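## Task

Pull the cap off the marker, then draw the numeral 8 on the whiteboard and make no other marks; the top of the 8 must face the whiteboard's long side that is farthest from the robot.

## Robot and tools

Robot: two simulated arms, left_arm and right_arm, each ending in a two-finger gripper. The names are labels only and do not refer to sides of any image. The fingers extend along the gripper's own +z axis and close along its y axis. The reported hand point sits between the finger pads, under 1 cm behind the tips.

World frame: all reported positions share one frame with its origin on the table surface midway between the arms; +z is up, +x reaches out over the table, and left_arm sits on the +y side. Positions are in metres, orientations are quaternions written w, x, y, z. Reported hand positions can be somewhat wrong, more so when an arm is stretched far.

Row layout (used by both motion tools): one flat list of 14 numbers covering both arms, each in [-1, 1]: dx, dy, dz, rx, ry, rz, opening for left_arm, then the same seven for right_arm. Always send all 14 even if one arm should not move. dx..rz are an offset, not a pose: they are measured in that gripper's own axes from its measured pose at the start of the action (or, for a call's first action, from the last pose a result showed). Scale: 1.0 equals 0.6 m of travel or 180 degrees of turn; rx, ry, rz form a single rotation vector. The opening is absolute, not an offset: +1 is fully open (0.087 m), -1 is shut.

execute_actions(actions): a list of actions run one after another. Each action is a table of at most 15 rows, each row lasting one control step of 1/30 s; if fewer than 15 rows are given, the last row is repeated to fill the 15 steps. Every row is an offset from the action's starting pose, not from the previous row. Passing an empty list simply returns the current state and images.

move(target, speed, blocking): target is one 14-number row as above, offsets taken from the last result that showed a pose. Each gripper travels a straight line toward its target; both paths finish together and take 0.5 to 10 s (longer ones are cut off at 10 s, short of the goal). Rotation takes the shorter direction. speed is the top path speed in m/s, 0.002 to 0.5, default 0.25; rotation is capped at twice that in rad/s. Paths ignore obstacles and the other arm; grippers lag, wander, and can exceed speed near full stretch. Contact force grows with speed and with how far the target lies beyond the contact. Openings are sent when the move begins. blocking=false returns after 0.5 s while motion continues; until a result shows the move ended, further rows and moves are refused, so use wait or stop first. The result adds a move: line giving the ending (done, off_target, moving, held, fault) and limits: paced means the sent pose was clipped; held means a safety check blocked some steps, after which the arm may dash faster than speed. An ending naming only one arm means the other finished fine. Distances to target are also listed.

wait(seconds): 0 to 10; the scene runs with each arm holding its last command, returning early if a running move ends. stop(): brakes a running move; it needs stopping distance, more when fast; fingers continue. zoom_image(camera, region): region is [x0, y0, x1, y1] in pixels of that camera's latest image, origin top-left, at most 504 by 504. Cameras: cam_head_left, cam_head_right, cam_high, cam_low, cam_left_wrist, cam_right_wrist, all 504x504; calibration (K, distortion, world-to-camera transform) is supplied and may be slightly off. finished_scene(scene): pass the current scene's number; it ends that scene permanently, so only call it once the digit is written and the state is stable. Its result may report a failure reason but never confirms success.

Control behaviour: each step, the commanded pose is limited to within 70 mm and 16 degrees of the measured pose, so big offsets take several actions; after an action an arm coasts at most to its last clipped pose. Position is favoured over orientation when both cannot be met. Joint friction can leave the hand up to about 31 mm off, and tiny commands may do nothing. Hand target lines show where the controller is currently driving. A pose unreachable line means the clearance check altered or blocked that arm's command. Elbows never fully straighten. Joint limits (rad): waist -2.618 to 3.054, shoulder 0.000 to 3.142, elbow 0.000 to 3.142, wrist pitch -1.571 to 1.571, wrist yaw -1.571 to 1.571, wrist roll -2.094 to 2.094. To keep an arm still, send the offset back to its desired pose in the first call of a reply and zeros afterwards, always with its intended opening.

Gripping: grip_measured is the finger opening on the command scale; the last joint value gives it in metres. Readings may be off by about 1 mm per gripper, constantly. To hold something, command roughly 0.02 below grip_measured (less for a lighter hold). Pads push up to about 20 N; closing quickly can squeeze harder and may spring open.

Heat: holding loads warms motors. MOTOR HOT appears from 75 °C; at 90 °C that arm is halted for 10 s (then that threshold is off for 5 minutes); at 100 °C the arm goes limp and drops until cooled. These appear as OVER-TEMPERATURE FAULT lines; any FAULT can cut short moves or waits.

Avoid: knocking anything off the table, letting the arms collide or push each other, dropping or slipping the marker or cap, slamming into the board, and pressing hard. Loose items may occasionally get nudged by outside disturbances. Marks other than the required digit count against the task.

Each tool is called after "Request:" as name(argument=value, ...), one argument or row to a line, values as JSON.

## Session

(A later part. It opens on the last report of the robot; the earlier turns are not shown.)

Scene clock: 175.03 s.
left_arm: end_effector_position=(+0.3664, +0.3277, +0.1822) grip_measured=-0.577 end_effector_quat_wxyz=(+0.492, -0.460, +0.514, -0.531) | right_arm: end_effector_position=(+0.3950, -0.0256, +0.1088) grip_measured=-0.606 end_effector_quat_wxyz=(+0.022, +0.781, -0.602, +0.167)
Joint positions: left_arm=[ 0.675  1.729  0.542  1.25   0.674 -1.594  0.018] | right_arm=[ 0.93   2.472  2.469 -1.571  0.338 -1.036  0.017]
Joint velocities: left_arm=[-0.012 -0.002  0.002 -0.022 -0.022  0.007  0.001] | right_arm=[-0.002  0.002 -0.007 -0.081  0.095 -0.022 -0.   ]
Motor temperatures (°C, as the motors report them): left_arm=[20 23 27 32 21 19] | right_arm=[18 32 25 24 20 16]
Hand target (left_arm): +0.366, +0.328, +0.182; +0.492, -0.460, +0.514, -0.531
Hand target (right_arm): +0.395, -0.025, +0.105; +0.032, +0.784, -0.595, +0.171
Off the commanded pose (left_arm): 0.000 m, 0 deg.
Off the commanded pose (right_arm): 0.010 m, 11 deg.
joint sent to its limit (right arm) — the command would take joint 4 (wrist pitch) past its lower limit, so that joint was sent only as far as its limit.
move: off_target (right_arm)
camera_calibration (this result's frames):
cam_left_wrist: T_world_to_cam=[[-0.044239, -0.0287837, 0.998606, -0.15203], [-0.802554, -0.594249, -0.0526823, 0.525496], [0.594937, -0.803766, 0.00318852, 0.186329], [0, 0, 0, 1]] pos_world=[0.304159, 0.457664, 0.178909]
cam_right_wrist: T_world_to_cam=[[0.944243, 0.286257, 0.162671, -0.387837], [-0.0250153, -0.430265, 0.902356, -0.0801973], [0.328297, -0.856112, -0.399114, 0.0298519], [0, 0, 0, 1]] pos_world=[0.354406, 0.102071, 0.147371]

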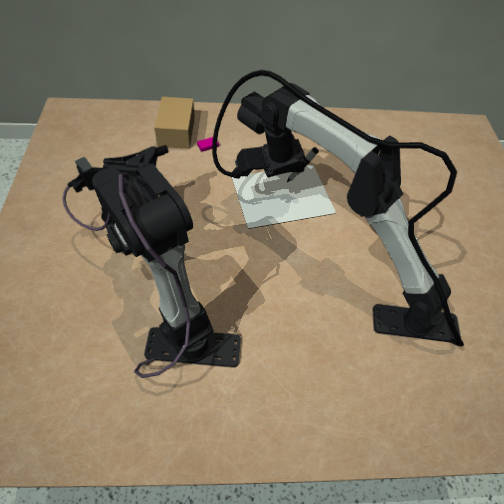

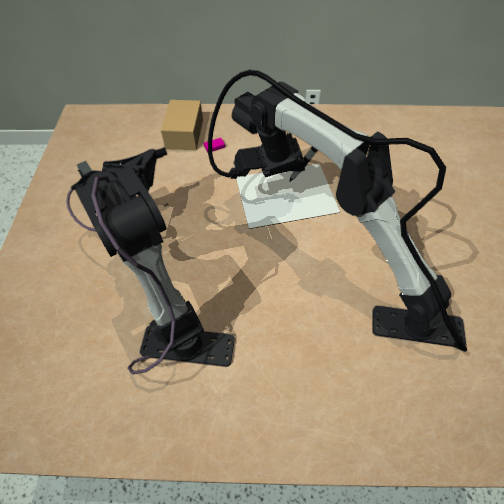

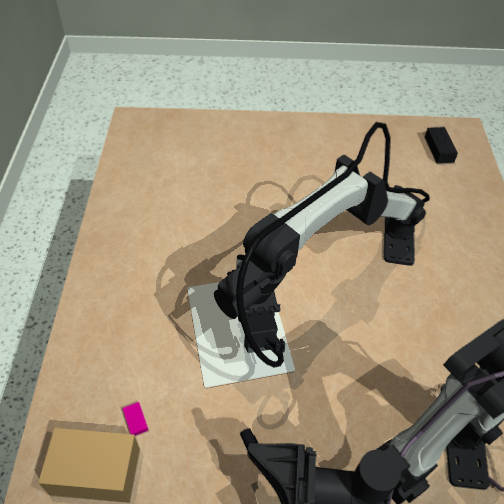

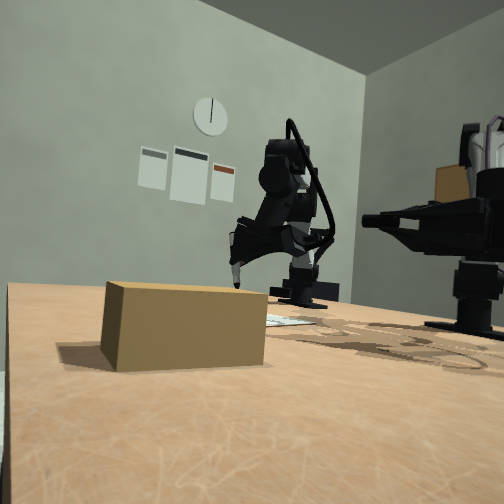

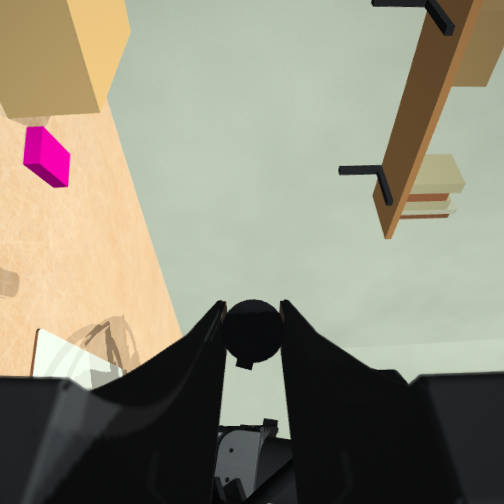

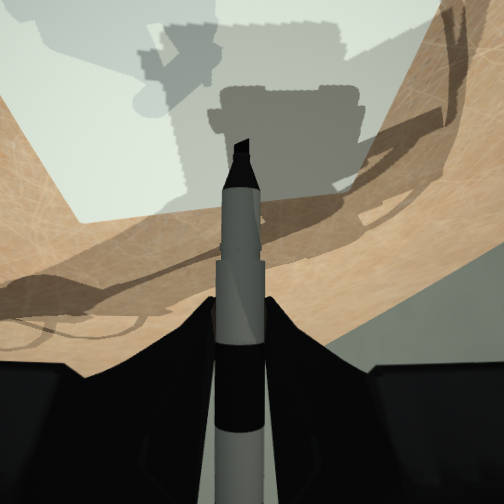

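Request:
move(
  target=[0,0,0,0,0,0,-0.64,-0.03,-0.003,0.018,0.062,0.045,-0.268,-0.66],
)

Scene clock: 188.27 s.
left_arm: end_effector_position=(+0.3664, +0.3277, +0.1822) grip_measured=-0.577 end_effector_quat_wxyz=(+0.492, -0.460, +0.514, -0.531) | right_arm: end_effector_position=(+0.3991, -0.0114, +0.0934) grip_measured=-0.606 end_effector_quat_wxyz=(+0.053, +0.942, -0.218, +0.249)
Joint positions: left_arm=[ 0.675  1.729  0.542  1.25   0.674 -1.594  0.018] | right_arm=[ 1.002  2.144  1.76  -1.037  0.494 -1.861  0.017]
Joint velocities: left_arm=[-0.002  0.007 -0.002 -0.022 -0.081 -0.037 -0.001] | right_arm=[ 0.007  0.012 -0.007 -0.066 -0.066 -0.037  0.   ]
Motor temperatures (°C, as the motors report them): left_arm=[20 24 27 33 21 19] | right_arm=[18 36 26 23 20 16]
Hand target (left_arm): +0.366, +0.328, +0.182; +0.492, -0.460, +0.514, -0.531
Hand target (right_arm): +0.396, -0.011, +0.093; +0.055, +0.943, -0.210, +0.253
Off the commanded pose (left_arm): 0.000 m, 0 deg.
Off the commanded pose (right_arm): 0.004 m, 1 deg.
move: done
camera_calibration (this result's frames):
cam_left_wrist: T_world_to_cam=[[-0.044239, -0.0287837, 0.998606, -0.15203], [-0.802554, -0.594249, -0.0526823, 0.525496], [0.594937, -0.803766, 0.00318852, 0.186329], [0, 0, 0, 1]] pos_world=[0.304159, 0.457664, 0.178909]
cam_right_wrist: T_world_to_cam=[[0.426732, 0.904374, 0.00287973, -0.164768], [0.17806, -0.0871393, 0.980154, -0.144528], [0.886676, -0.41775, -0.198218, -0.202023], [0, 0, 0, 1]] pos_world=[0.275175, 0.0520227, 0.10209]

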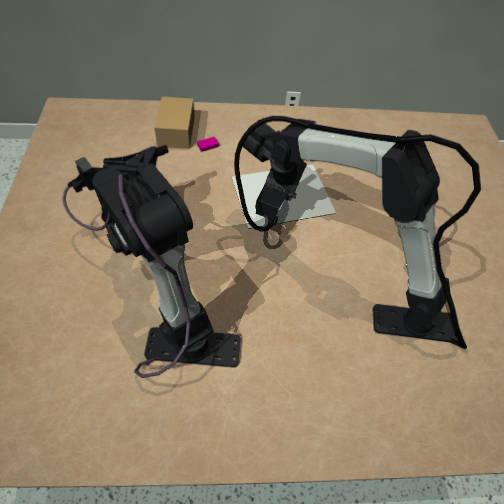

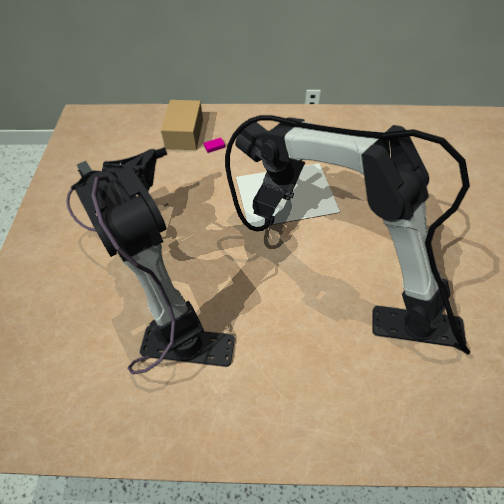

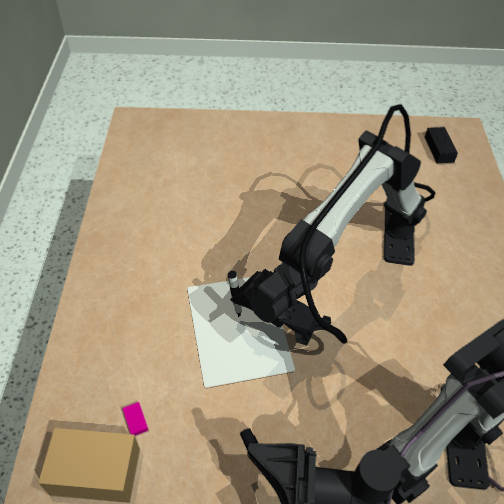

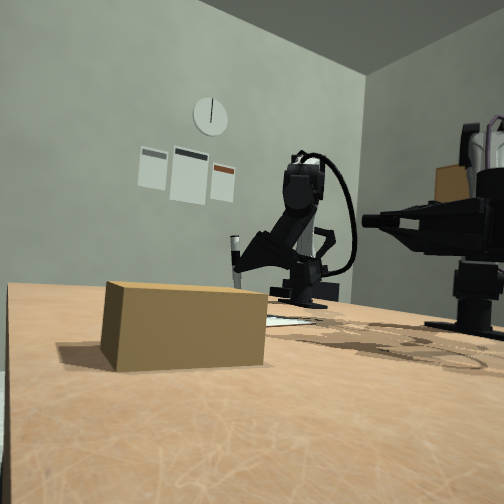

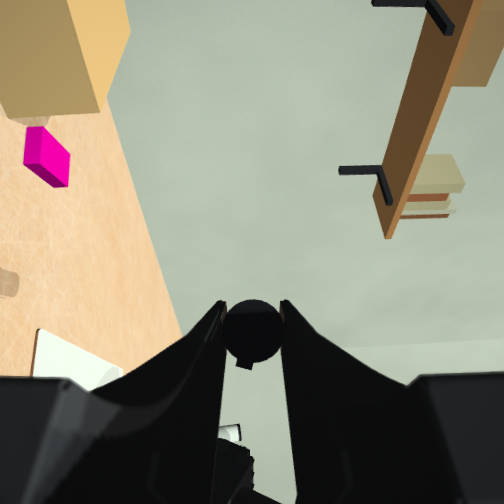

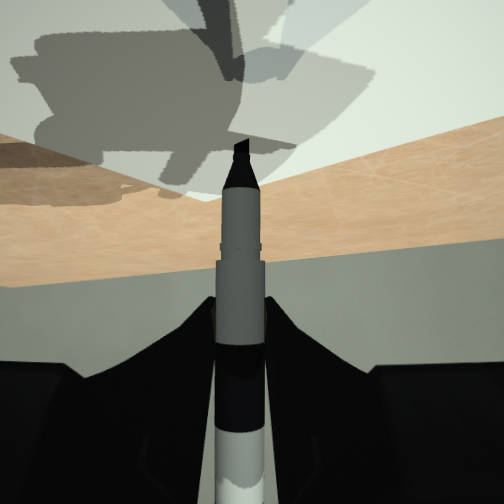

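Request:
move(
  target=[0,0,0,0,0,0,-0.64,-0.0375,0,0.065,0,0,0,-0.66],
  speed=0.03,
)

Scene clock: 194.67 s.
left_arm: end_effector_position=(+0.3664, +0.3277, +0.1822) grip_measured=-0.577 end_effector_quat_wxyz=(+0.492, -0.460, +0.514, -0.531) | right_arm: end_effector_position=(+0.4030, -0.0073, +0.0674) grip_measured=-0.606 end_effector_quat_wxyz=(+0.038, +0.940, -0.221, +0.258)
Joint positions: left_arm=[ 0.675  1.729  0.542  1.25   0.674 -1.594  0.018] | right_arm=[ 1.002  2.16   1.671 -0.897  0.496 -1.863  0.017]
Joint velocities: left_arm=[ 0.002 -0.002  0.007 -0.022 -0.037  0.007 -0.002] | right_arm=[-0.032  0.007 -0.007  0.007 -0.037  0.022 -0.   ]
Motor temperatures (°C, as the motors report them): left_arm=[20 24 27 33 21 19] | right_arm=[18 37 25 23 20 16]
Hand target (left_arm): +0.366, +0.328, +0.182; +0.492, -0.460, +0.514, -0.531
Hand target (right_arm): +0.399, -0.011, +0.049; +0.053, +0.942, -0.218, +0.249
Off the commanded pose (left_arm): 0.000 m, 0 deg.
Off the commanded pose (right_arm): 0.020 m, 2 deg.
move: off_target (right_arm)
camera_calibration (this result's frames):
cam_left_wrist: T_world_to_cam=[[-0.044239, -0.0287837, 0.998606, -0.15203], [-0.802554, -0.594249, -0.0526823, 0.525496], [0.594937, -0.803766, 0.00318852, 0.186329], [0, 0, 0, 1]] pos_world=[0.304159, 0.457664, 0.178909]
cam_right_wrist: T_world_to_cam=[[0.42486, 0.904558, 0.0356343, -0.171552], [0.153851, -0.110941, 0.981846, -0.10989], [0.89209, -0.411665, -0.186302, -0.211911], [0, 0, 0, 1]] pos_world=[0.278836, 0.0557511, 0.0745288]

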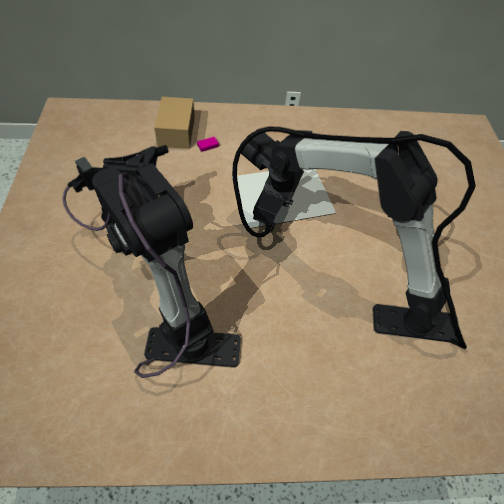

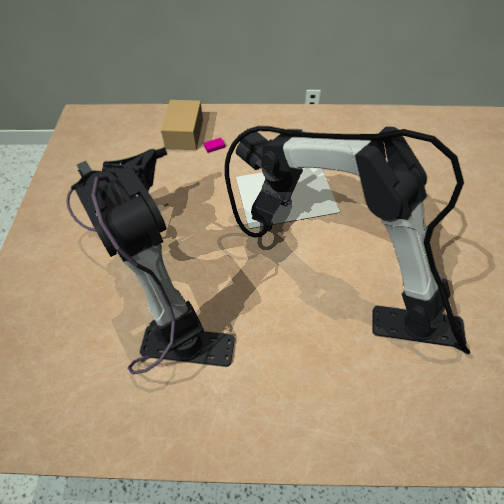

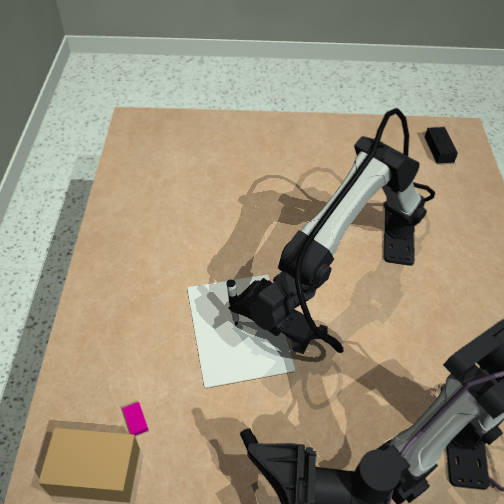

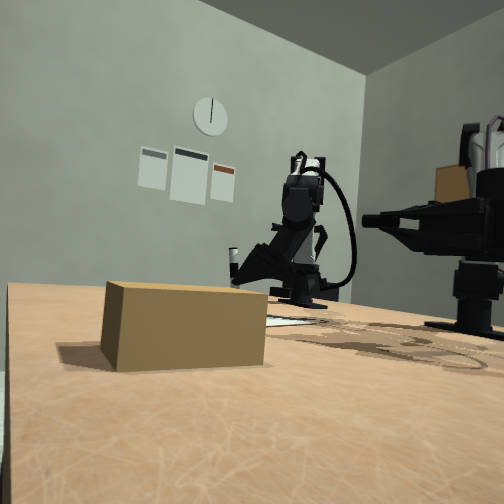

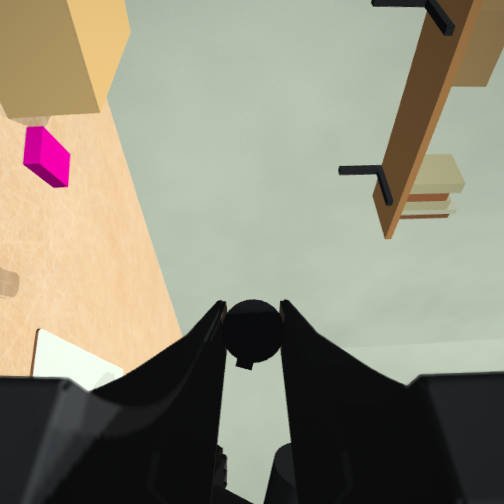

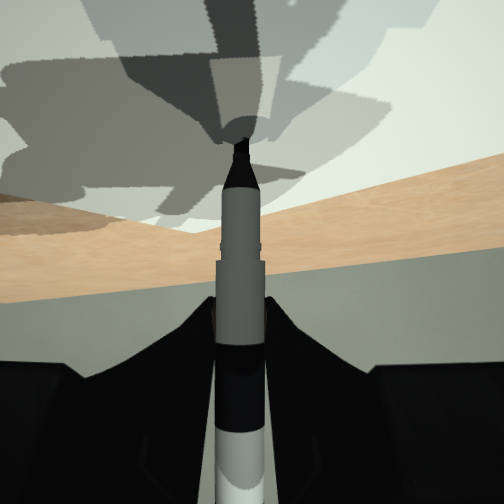

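Request:
execute_actions(
  actions=[
    [[0,0,0,0,0,0,-0.64,-0.024,0.011,0.033,-0.014,-0.0045,-0.008,-0.66]],
    [[0,0,0,0,0,0,-0.64,-0.024,0.011,0.033,-0.014,-0.0045,-0.008,-0.66]],
  ],
)

Scene clock: 200.90 s.
left_arm: end_effector_position=(+0.3664, +0.3277, +0.1822) grip_measured=-0.577 end_effector_quat_wxyz=(+0.492, -0.460, +0.514, -0.531) | right_arm: end_effector_position=(+0.4031, -0.0071, +0.0674) grip_measured=-0.606 end_effector_quat_wxyz=(+0.038, +0.940, -0.221, +0.258)
Joint positions: left_arm=[ 0.675  1.729  0.542  1.25   0.674 -1.594  0.018] | right_arm=[ 1.002  2.16   1.671 -0.896  0.496 -1.863  0.017]
Joint velocities: left_arm=[-0.002 -0.002 -0.007  0.081 -0.022 -0.037 -0.   ] | right_arm=[ 0.002 -0.012 -0.007  0.037  0.051 -0.066 -0.   ]
Motor temperatures (°C, as the motors report them): left_arm=[20 24 27 33 21 19] | right_arm=[18 37 25 23 20 16]
Hand target (left_arm): +0.366, +0.328, +0.182; +0.492, -0.460, +0.514, -0.531
Hand target (right_arm): +0.398, -0.011, +0.044; +0.061, +0.943, -0.215, +0.246
Off the commanded pose (left_arm): 0.000 m, 0 deg.
Off the commanded pose (right_arm): 0.025 m, 3 deg.
camera_calibration (this result's frames):
cam_left_wrist: T_world_to_cam=[[-0.044239, -0.0287837, 0.998606, -0.15203], [-0.802554, -0.594249, -0.0526823, 0.525496], [0.594937, -0.803766, 0.00318852, 0.186329], [0, 0, 0, 1]] pos_world=[0.304159, 0.457664, 0.178909]
cam_right_wrist: T_world_to_cam=[[0.424842, 0.904537, 0.0363697, -0.171746], [0.153365, -0.111511, 0.981858, -0.109739], [0.892182, -0.411557, -0.186099, -0.211995], [0, 0, 0, 1]] pos_world=[0.278933, 0.0558651, 0.0745423]

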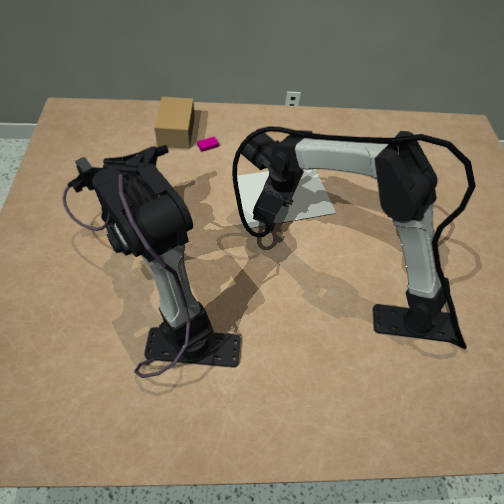

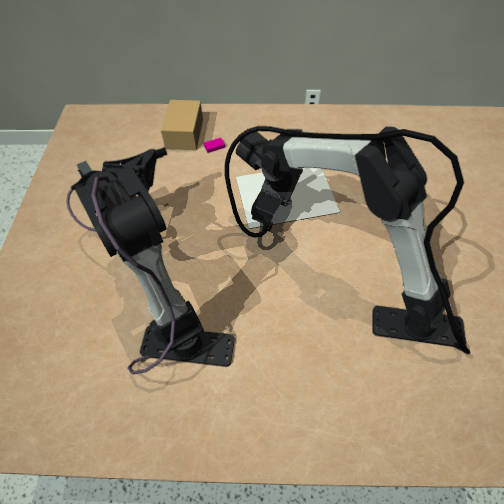

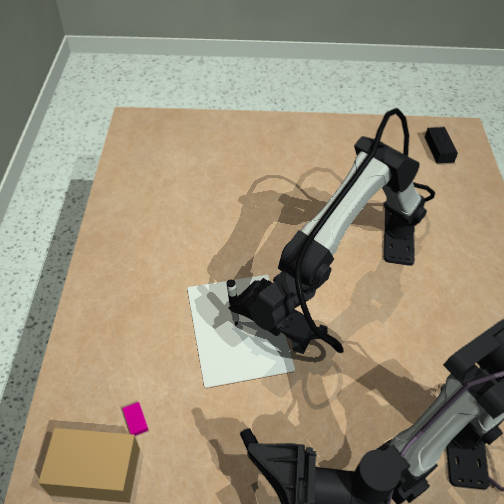

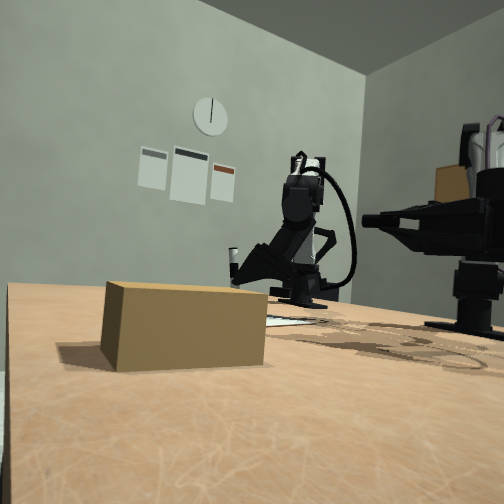

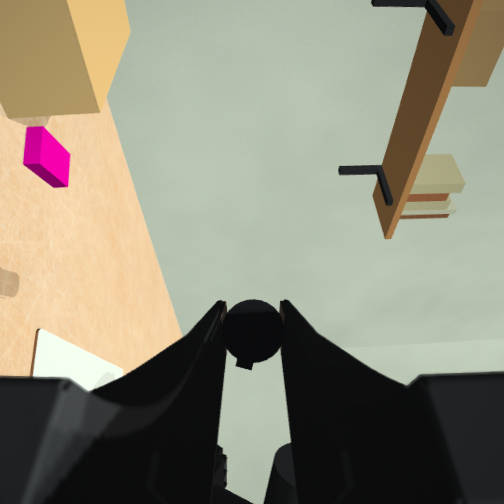

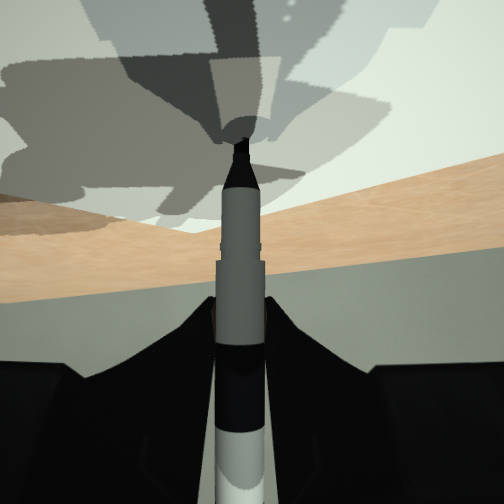

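Request:
execute_actions(
  actions=[
    [[0,0,0,0,0,0,-0.64,-0.031,0.012,0.045,-0.017,-0.0055,-0.01,-0.66]],
  ],
)

Request:
zoom_image(
  camera="cam_high",
  region=[180, 270, 300, 390],
)

Scene clock: 205.47 s.
left_arm: end_effector_position=(+0.3664, +0.3277, +0.1822) grip_measured=-0.577 end_effector_quat_wxyz=(+0.492, -0.460, +0.514, -0.531) | right_arm: end_effector_position=(+0.4049, -0.0079, +0.0661) grip_measured=-0.606 end_effector_quat_wxyz=(+0.042, +0.938, -0.221, +0.263)
Joint positions: left_arm=[ 0.675  1.729  0.542  1.25   0.674 -1.594  0.018] | right_arm=[ 1.002  2.167  1.671 -0.89   0.51  -1.863  0.017]
Joint velocities: left_arm=[-0.022  0.012  0.007 -0.007  0.022  0.022  0.001] | right_arm=[ 0.022 -0.027 -0.007 -0.037 -0.022 -0.037  0.   ]
Motor temperatures (°C, as the motors report them): left_arm=[20 24 27 33 21 19] | right_arm=[18 37 25 23 20 16]
Hand target (left_arm): +0.366, +0.328, +0.182; +0.492, -0.460, +0.514, -0.531
Hand target (right_arm): +0.398, -0.012, +0.036; +0.066, +0.944, -0.213, +0.244
Off the commanded pose (left_arm): 0.000 m, 0 deg.
Off the commanded pose (right_arm): 0.033 m, 4 deg.
camera_calibration (this result's frames):
cam_left_wrist: T_world_to_cam=[[-0.044239, -0.0287837, 0.998606, -0.15203], [-0.802554, -0.594249, -0.0526823, 0.525496], [0.594937, -0.803766, 0.00318852, 0.186329], [0, 0, 0, 1]] pos_world=[0.304159, 0.457664, 0.178909]
cam_right_wrist: T_world_to_cam=[[0.426816, 0.903795, 0.0313476, -0.172184], [0.143975, -0.102132, 0.984297, -0.105103], [0.892804, -0.4156, -0.173715, -0.215226], [0, 0, 0, 1]] pos_world=[0.280777, 0.0554364, 0.071462]

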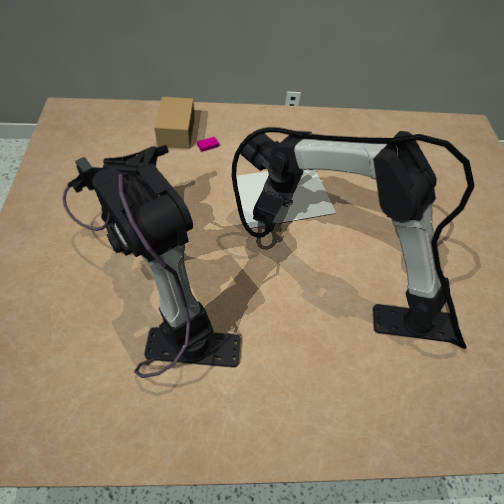

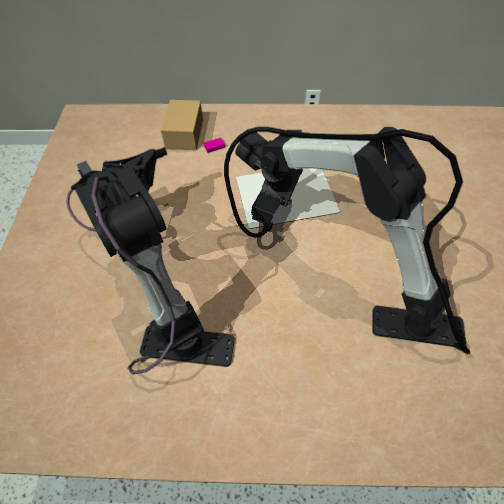

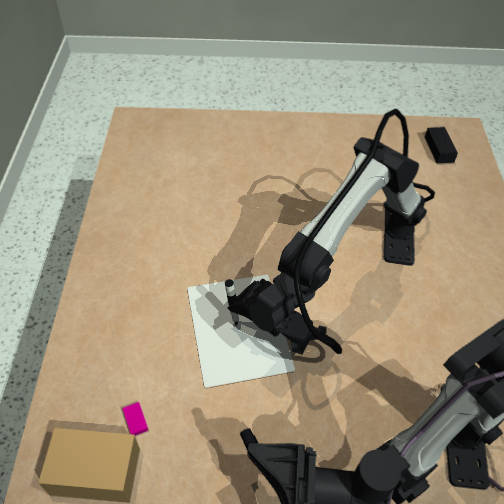

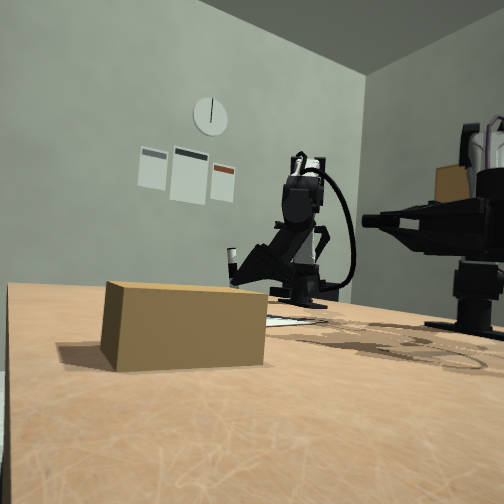

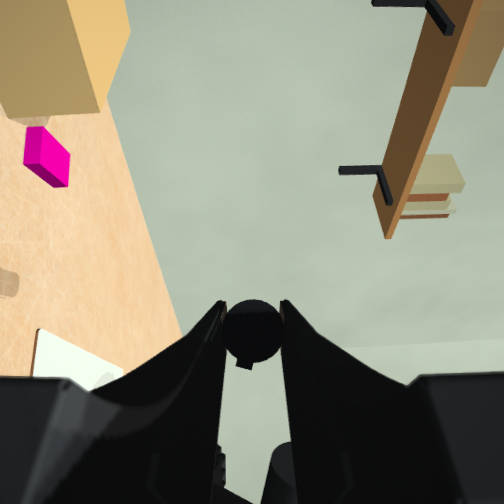

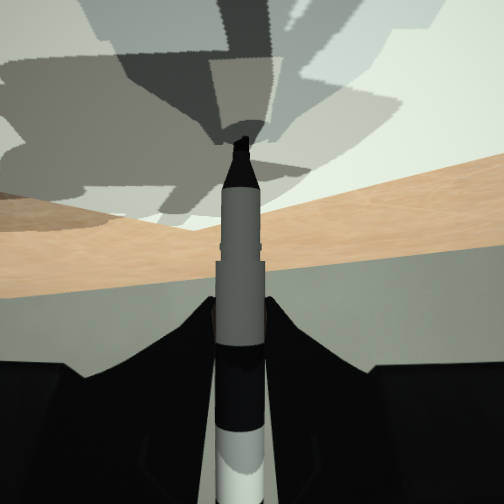

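Region (180, 270, 300, 390) of cam_high's 504x504 image, scaled by 4.200, with more detail than that image has.

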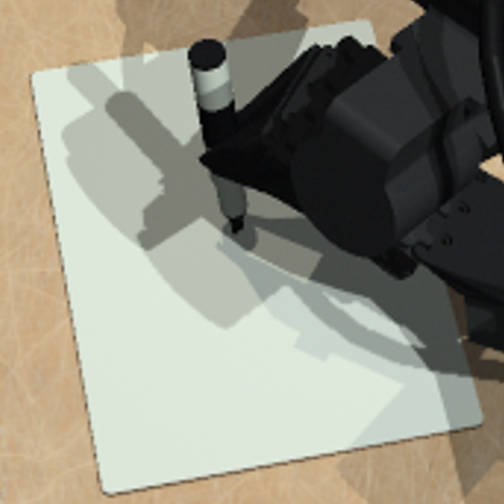

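Request:
execute_actions(
  actions=[
    [[0,0,0,0,0,0,-0.64,-0.028,0.003,0.033,-0.014,-0.008,-0.008,-0.66],[0,0,0,0,0,0,-0.64,-0.028,-0.003,0.033,-0.014,-0.008,-0.008,-0.66],[0,0,0,0,0,0,-0.64,-0.029,-0.009,0.033,-0.014,-0.008,-0.008,-0.66],[0,0,0,0,0,0,-0.64,-0.029,-0.015,0.032,-0.014,-0.008,-0.008,-0.66],[0,0,0,0,0,0,-0.64,-0.03,-0.021,0.032,-0.014,-0.008,-0.008,-0.66],[0,0,0,0,0,0,-0.64,-0.03,-0.026,0.032,-0.014,-0.008,-0.008,-0.66],[0,0,0,0,0,0,-0.64,-0.031,-0.031,0.032,-0.014,-0.008,-0.008,-0.66],[0,0,0,0,0,0,-0.64,-0.031,-0.036,0.032,-0.014,-0.008,-0.008,-0.66]],
  ],
)

Request:
wait(
  seconds=0.3,
)

Scene clock: 217.17 s.
left_arm: end_effector_position=(+0.3664, +0.3277, +0.1822) grip_measured=-0.577 end_effector_quat_wxyz=(+0.492, -0.460, +0.514, -0.531) | right_arm: end_effector_position=(+0.4181, +0.0107, +0.0670) grip_measured=-0.606 end_effector_quat_wxyz=(+0.048, +0.934, -0.224, +0.276)
Joint positions: left_arm=[ 0.675  1.729  0.542  1.25   0.674 -1.594  0.018] | right_arm=[ 1.016  2.267  1.824 -0.951  0.542 -1.843  0.017]
Joint velocities: left_arm=[-0.007  0.002 -0.012 -0.037  0.051  0.022 -0.   ] | right_arm=[-0.017  0.012  0.046 -0.022 -0.007  0.022  0.   ]
Motor temperatures (°C, as the motors report them): left_arm=[20 24 27 33 21 19] | right_arm=[18 36 24 23 20 16]
Hand target (left_arm): +0.366, +0.328, +0.182; +0.492, -0.460, +0.514, -0.531
Hand target (right_arm): +0.409, +0.015, +0.043; +0.063, +0.943, -0.215, +0.247
Off the commanded pose (left_arm): 0.000 m, 0 deg.
Off the commanded pose (right_arm): 0.028 m, 4 deg.
camera_calibration (this result's frames):
cam_left_wrist: T_world_to_cam=[[-0.044239, -0.0287837, 0.998606, -0.15203], [-0.802554, -0.594249, -0.0526823, 0.525496], [0.594937, -0.803766, 0.00318852, 0.186329], [0, 0, 0, 1]] pos_world=[0.304159, 0.457664, 0.178909]
cam_right_wrist: T_world_to_cam=[[0.434799, 0.900122, 0.0270284, -0.197658], [0.119799, -0.0875634, 0.988929, -0.0963278], [0.892524, -0.426747, -0.145906, -0.220746], [0, 0, 0, 1]] pos_world=[0.294502, 0.0752787, 0.0683956]

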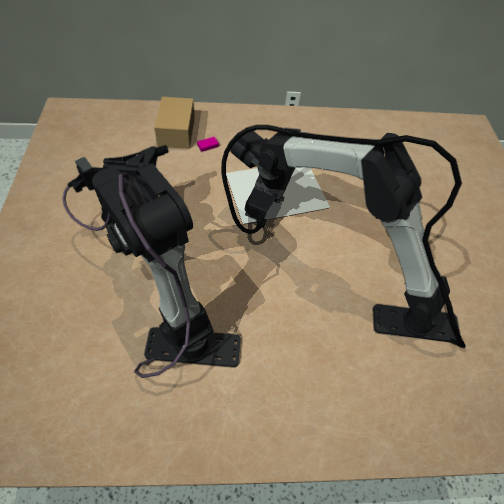

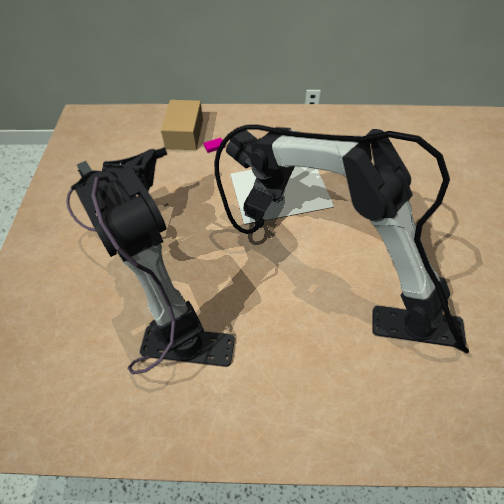

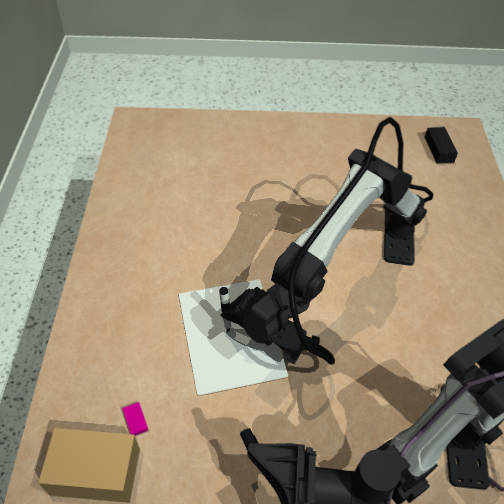

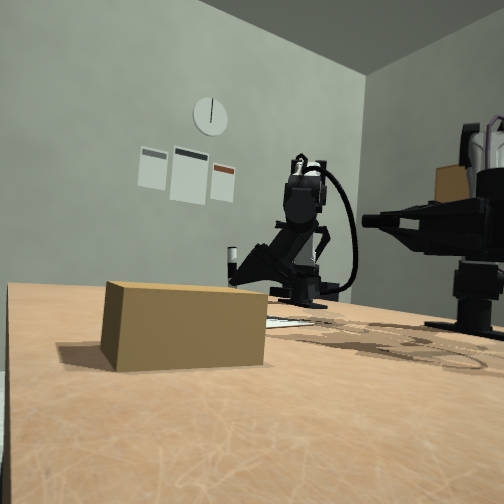

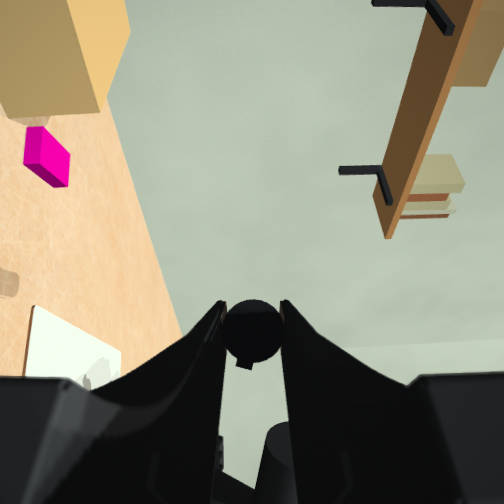

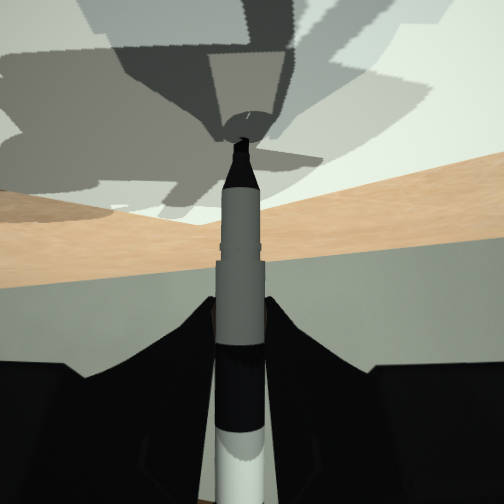

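Scene clock: 217.47 s.
left_arm: end_effector_position=(+0.3664, +0.3277, +0.1822) grip_measured=-0.577 end_effector_quat_wxyz=(+0.492, -0.460, +0.514, -0.531) | right_arm: end_effector_position=(+0.4180, +0.0105, +0.0670) grip_measured=-0.606 end_effector_quat_wxyz=(+0.048, +0.933, -0.225, +0.276)
Joint positions: left_arm=[ 0.675  1.729  0.542  1.25   0.674 -1.594  0.018] | right_arm=[ 1.016  2.267  1.826 -0.953  0.542 -1.84   0.017]
Joint velocities: left_arm=[ 0.012 -0.002  0.007  0.081 -0.095 -0.022  0.001] | right_arm=[-0.017  0.012 -0.027  0.022  0.022  0.007 -0.   ]
Motor temperatures (°C, as the motors report them): left_arm=[20 24 27 33 21 19] | right_arm=[18 36 24 23 20 16]
Hand target (left_arm): +0.366, +0.328, +0.182; +0.492, -0.460, +0.514, -0.531
Hand target (right_arm): +0.409, +0.015, +0.043; +0.063, +0.943, -0.215, +0.247
Off the commanded pose (left_arm): 0.000 m, 0 deg.
Off the commanded pose (right_arm): 0.028 m, 4 deg.
wait: 0.30 s; at rest by 0.17 s
camera_calibration (this result's frames):
cam_left_wrist: T_world_to_cam=[[-0.044239, -0.0287837, 0.998606, -0.15203], [-0.802554, -0.594249, -0.0526823, 0.525496], [0.594937, -0.803766, 0.00318852, 0.186329], [0, 0, 0, 1]] pos_world=[0.304159, 0.457664, 0.178909]
cam_right_wrist: T_world_to_cam=[[0.436541, 0.899274, 0.0271468, -0.198257], [0.119869, -0.0880405, 0.988878, -0.0963531], [0.891663, -0.428432, -0.146228, -0.220337], [0, 0, 0, 1]] pos_world=[0.294563, 0.0754052, 0.0684441]

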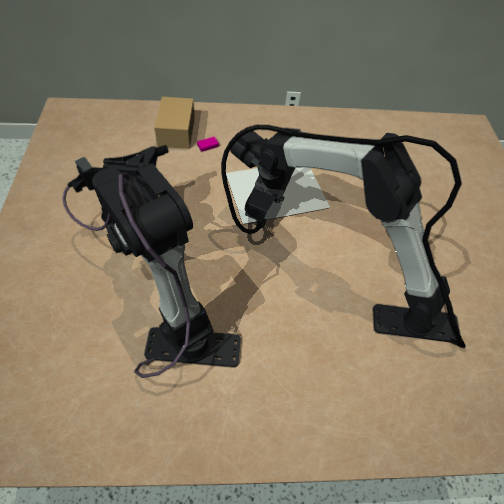

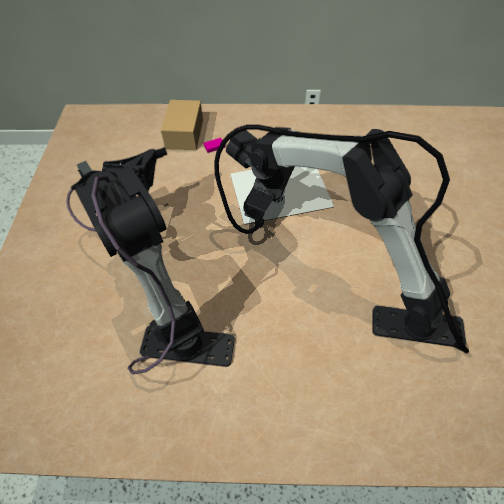

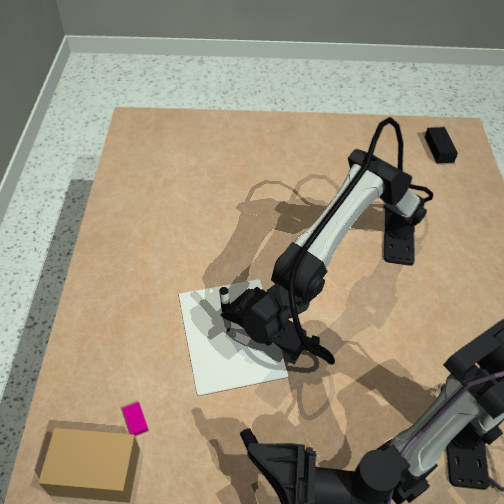

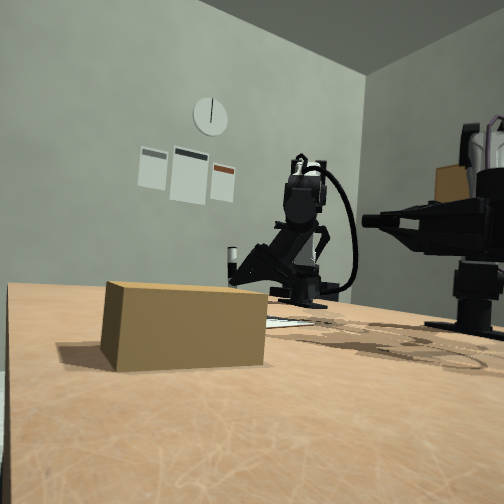

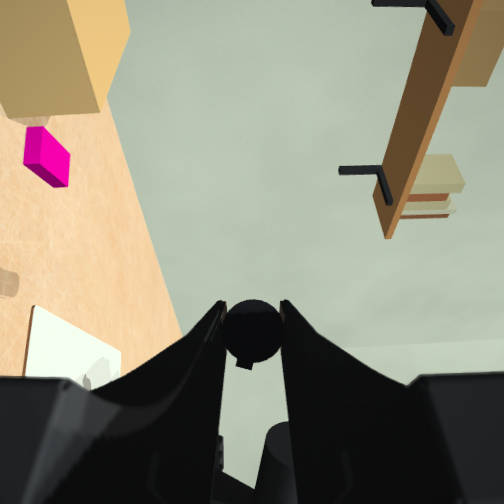

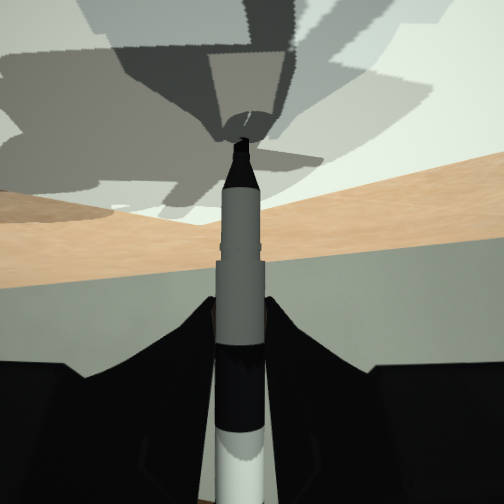

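Request:
move(
  target=[-0.01,0.26,-0.074,-0.508,0.045,-0.094,-0.64,0,0,0,0,0,0,-0.66],
)

Scene clock: 236.27 s.
left_arm: end_effector_position=(+0.3342, +0.3421, +0.0287) grip_measured=-0.577 end_effector_quat_wxyz=(+0.082, +0.698, -0.703, +0.107) | right_arm: end_effector_position=(+0.4183, +0.0102, +0.0675) grip_measured=-0.606 end_effector_quat_wxyz=(+0.049, +0.933, -0.225, +0.277)
Joint positions: left_arm=[ 0.587  2.231  1.745 -1.183  0.251 -1.059  0.018] | right_arm=[ 1.016  2.267  1.826 -0.953  0.546 -1.84   0.017]
Joint velocities: left_arm=[ 0.012 -0.002 -0.022  0.037  0.007  0.051  0.   ] | right_arm=[ 0.022 -0.012 -0.002  0.037 -0.037 -0.066 -0.001]
Motor temperatures (°C, as the motors report them): left_arm=[20 25 28 33 21 19] | right_arm=[18 38 25 23 20 16]
Hand target (left_arm): +0.331, +0.339, +0.024; +0.095, +0.697, -0.705, +0.096
Hand target (right_arm): +0.418, +0.011, +0.067; +0.048, +0.933, -0.225, +0.276
Off the commanded pose (left_arm): 0.006 m, 2 deg.
Off the commanded pose (right_arm): 0.001 m, 0 deg.
move: done
camera_calibration (this result's frames):
cam_left_wrist: T_world_to_cam=[[0.999291, -0.019333, 0.0323217, -0.324006], [-0.0375533, -0.446192, 0.894149, 0.166657], [-0.00286488, -0.894728, -0.446602, 0.461314], [0, 0, 0, 1]] pos_world=[0.331357, 0.480848, 0.0674801]
cam_right_wrist: T_world_to_cam=[[0.437065, 0.899047, 0.026251, -0.198227], [0.116953, -0.0857459, 0.989429, -0.0957314], [0.891794, -0.429375, -0.142623, -0.22101], [0, 0, 0, 1]] pos_world=[0.294929, 0.0751108, 0.0684021]

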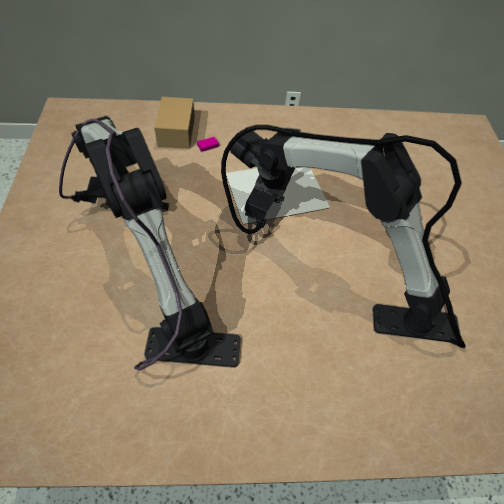

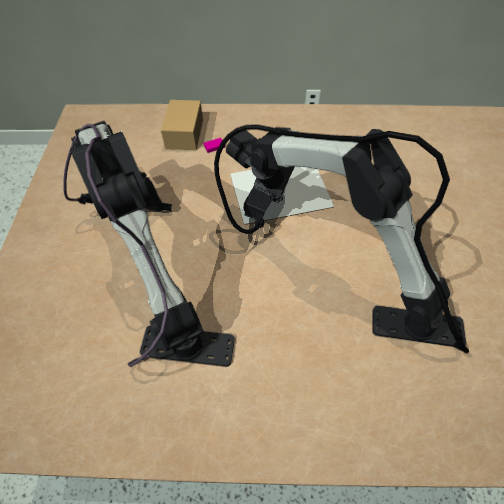

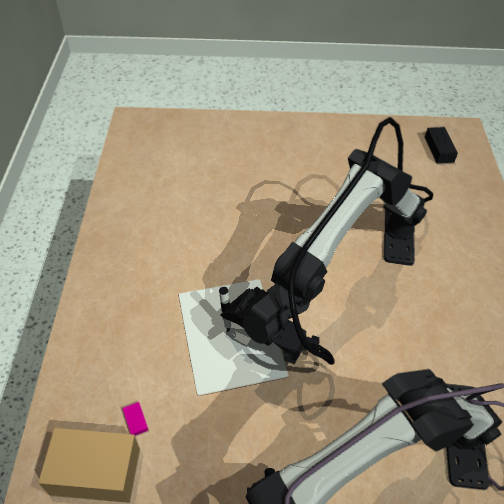

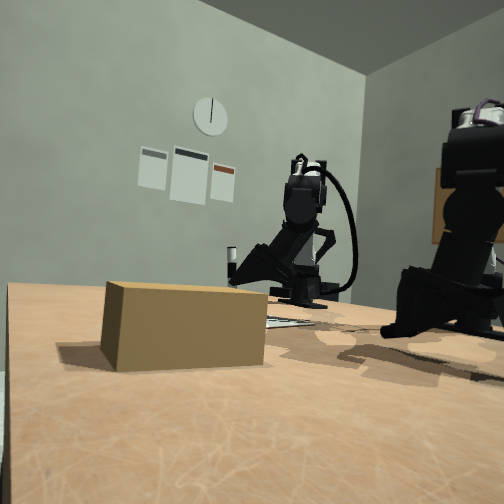

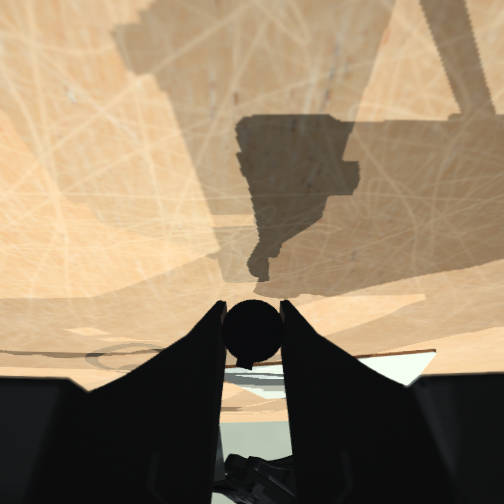

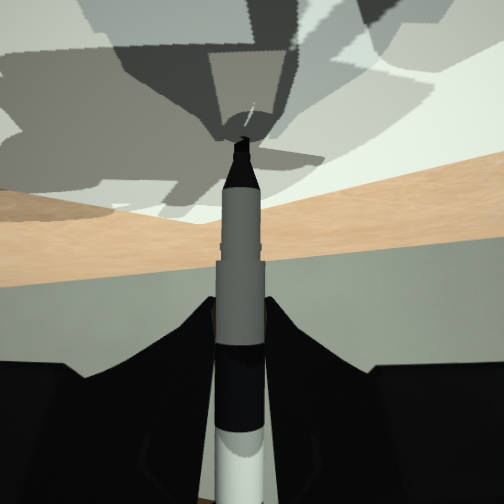

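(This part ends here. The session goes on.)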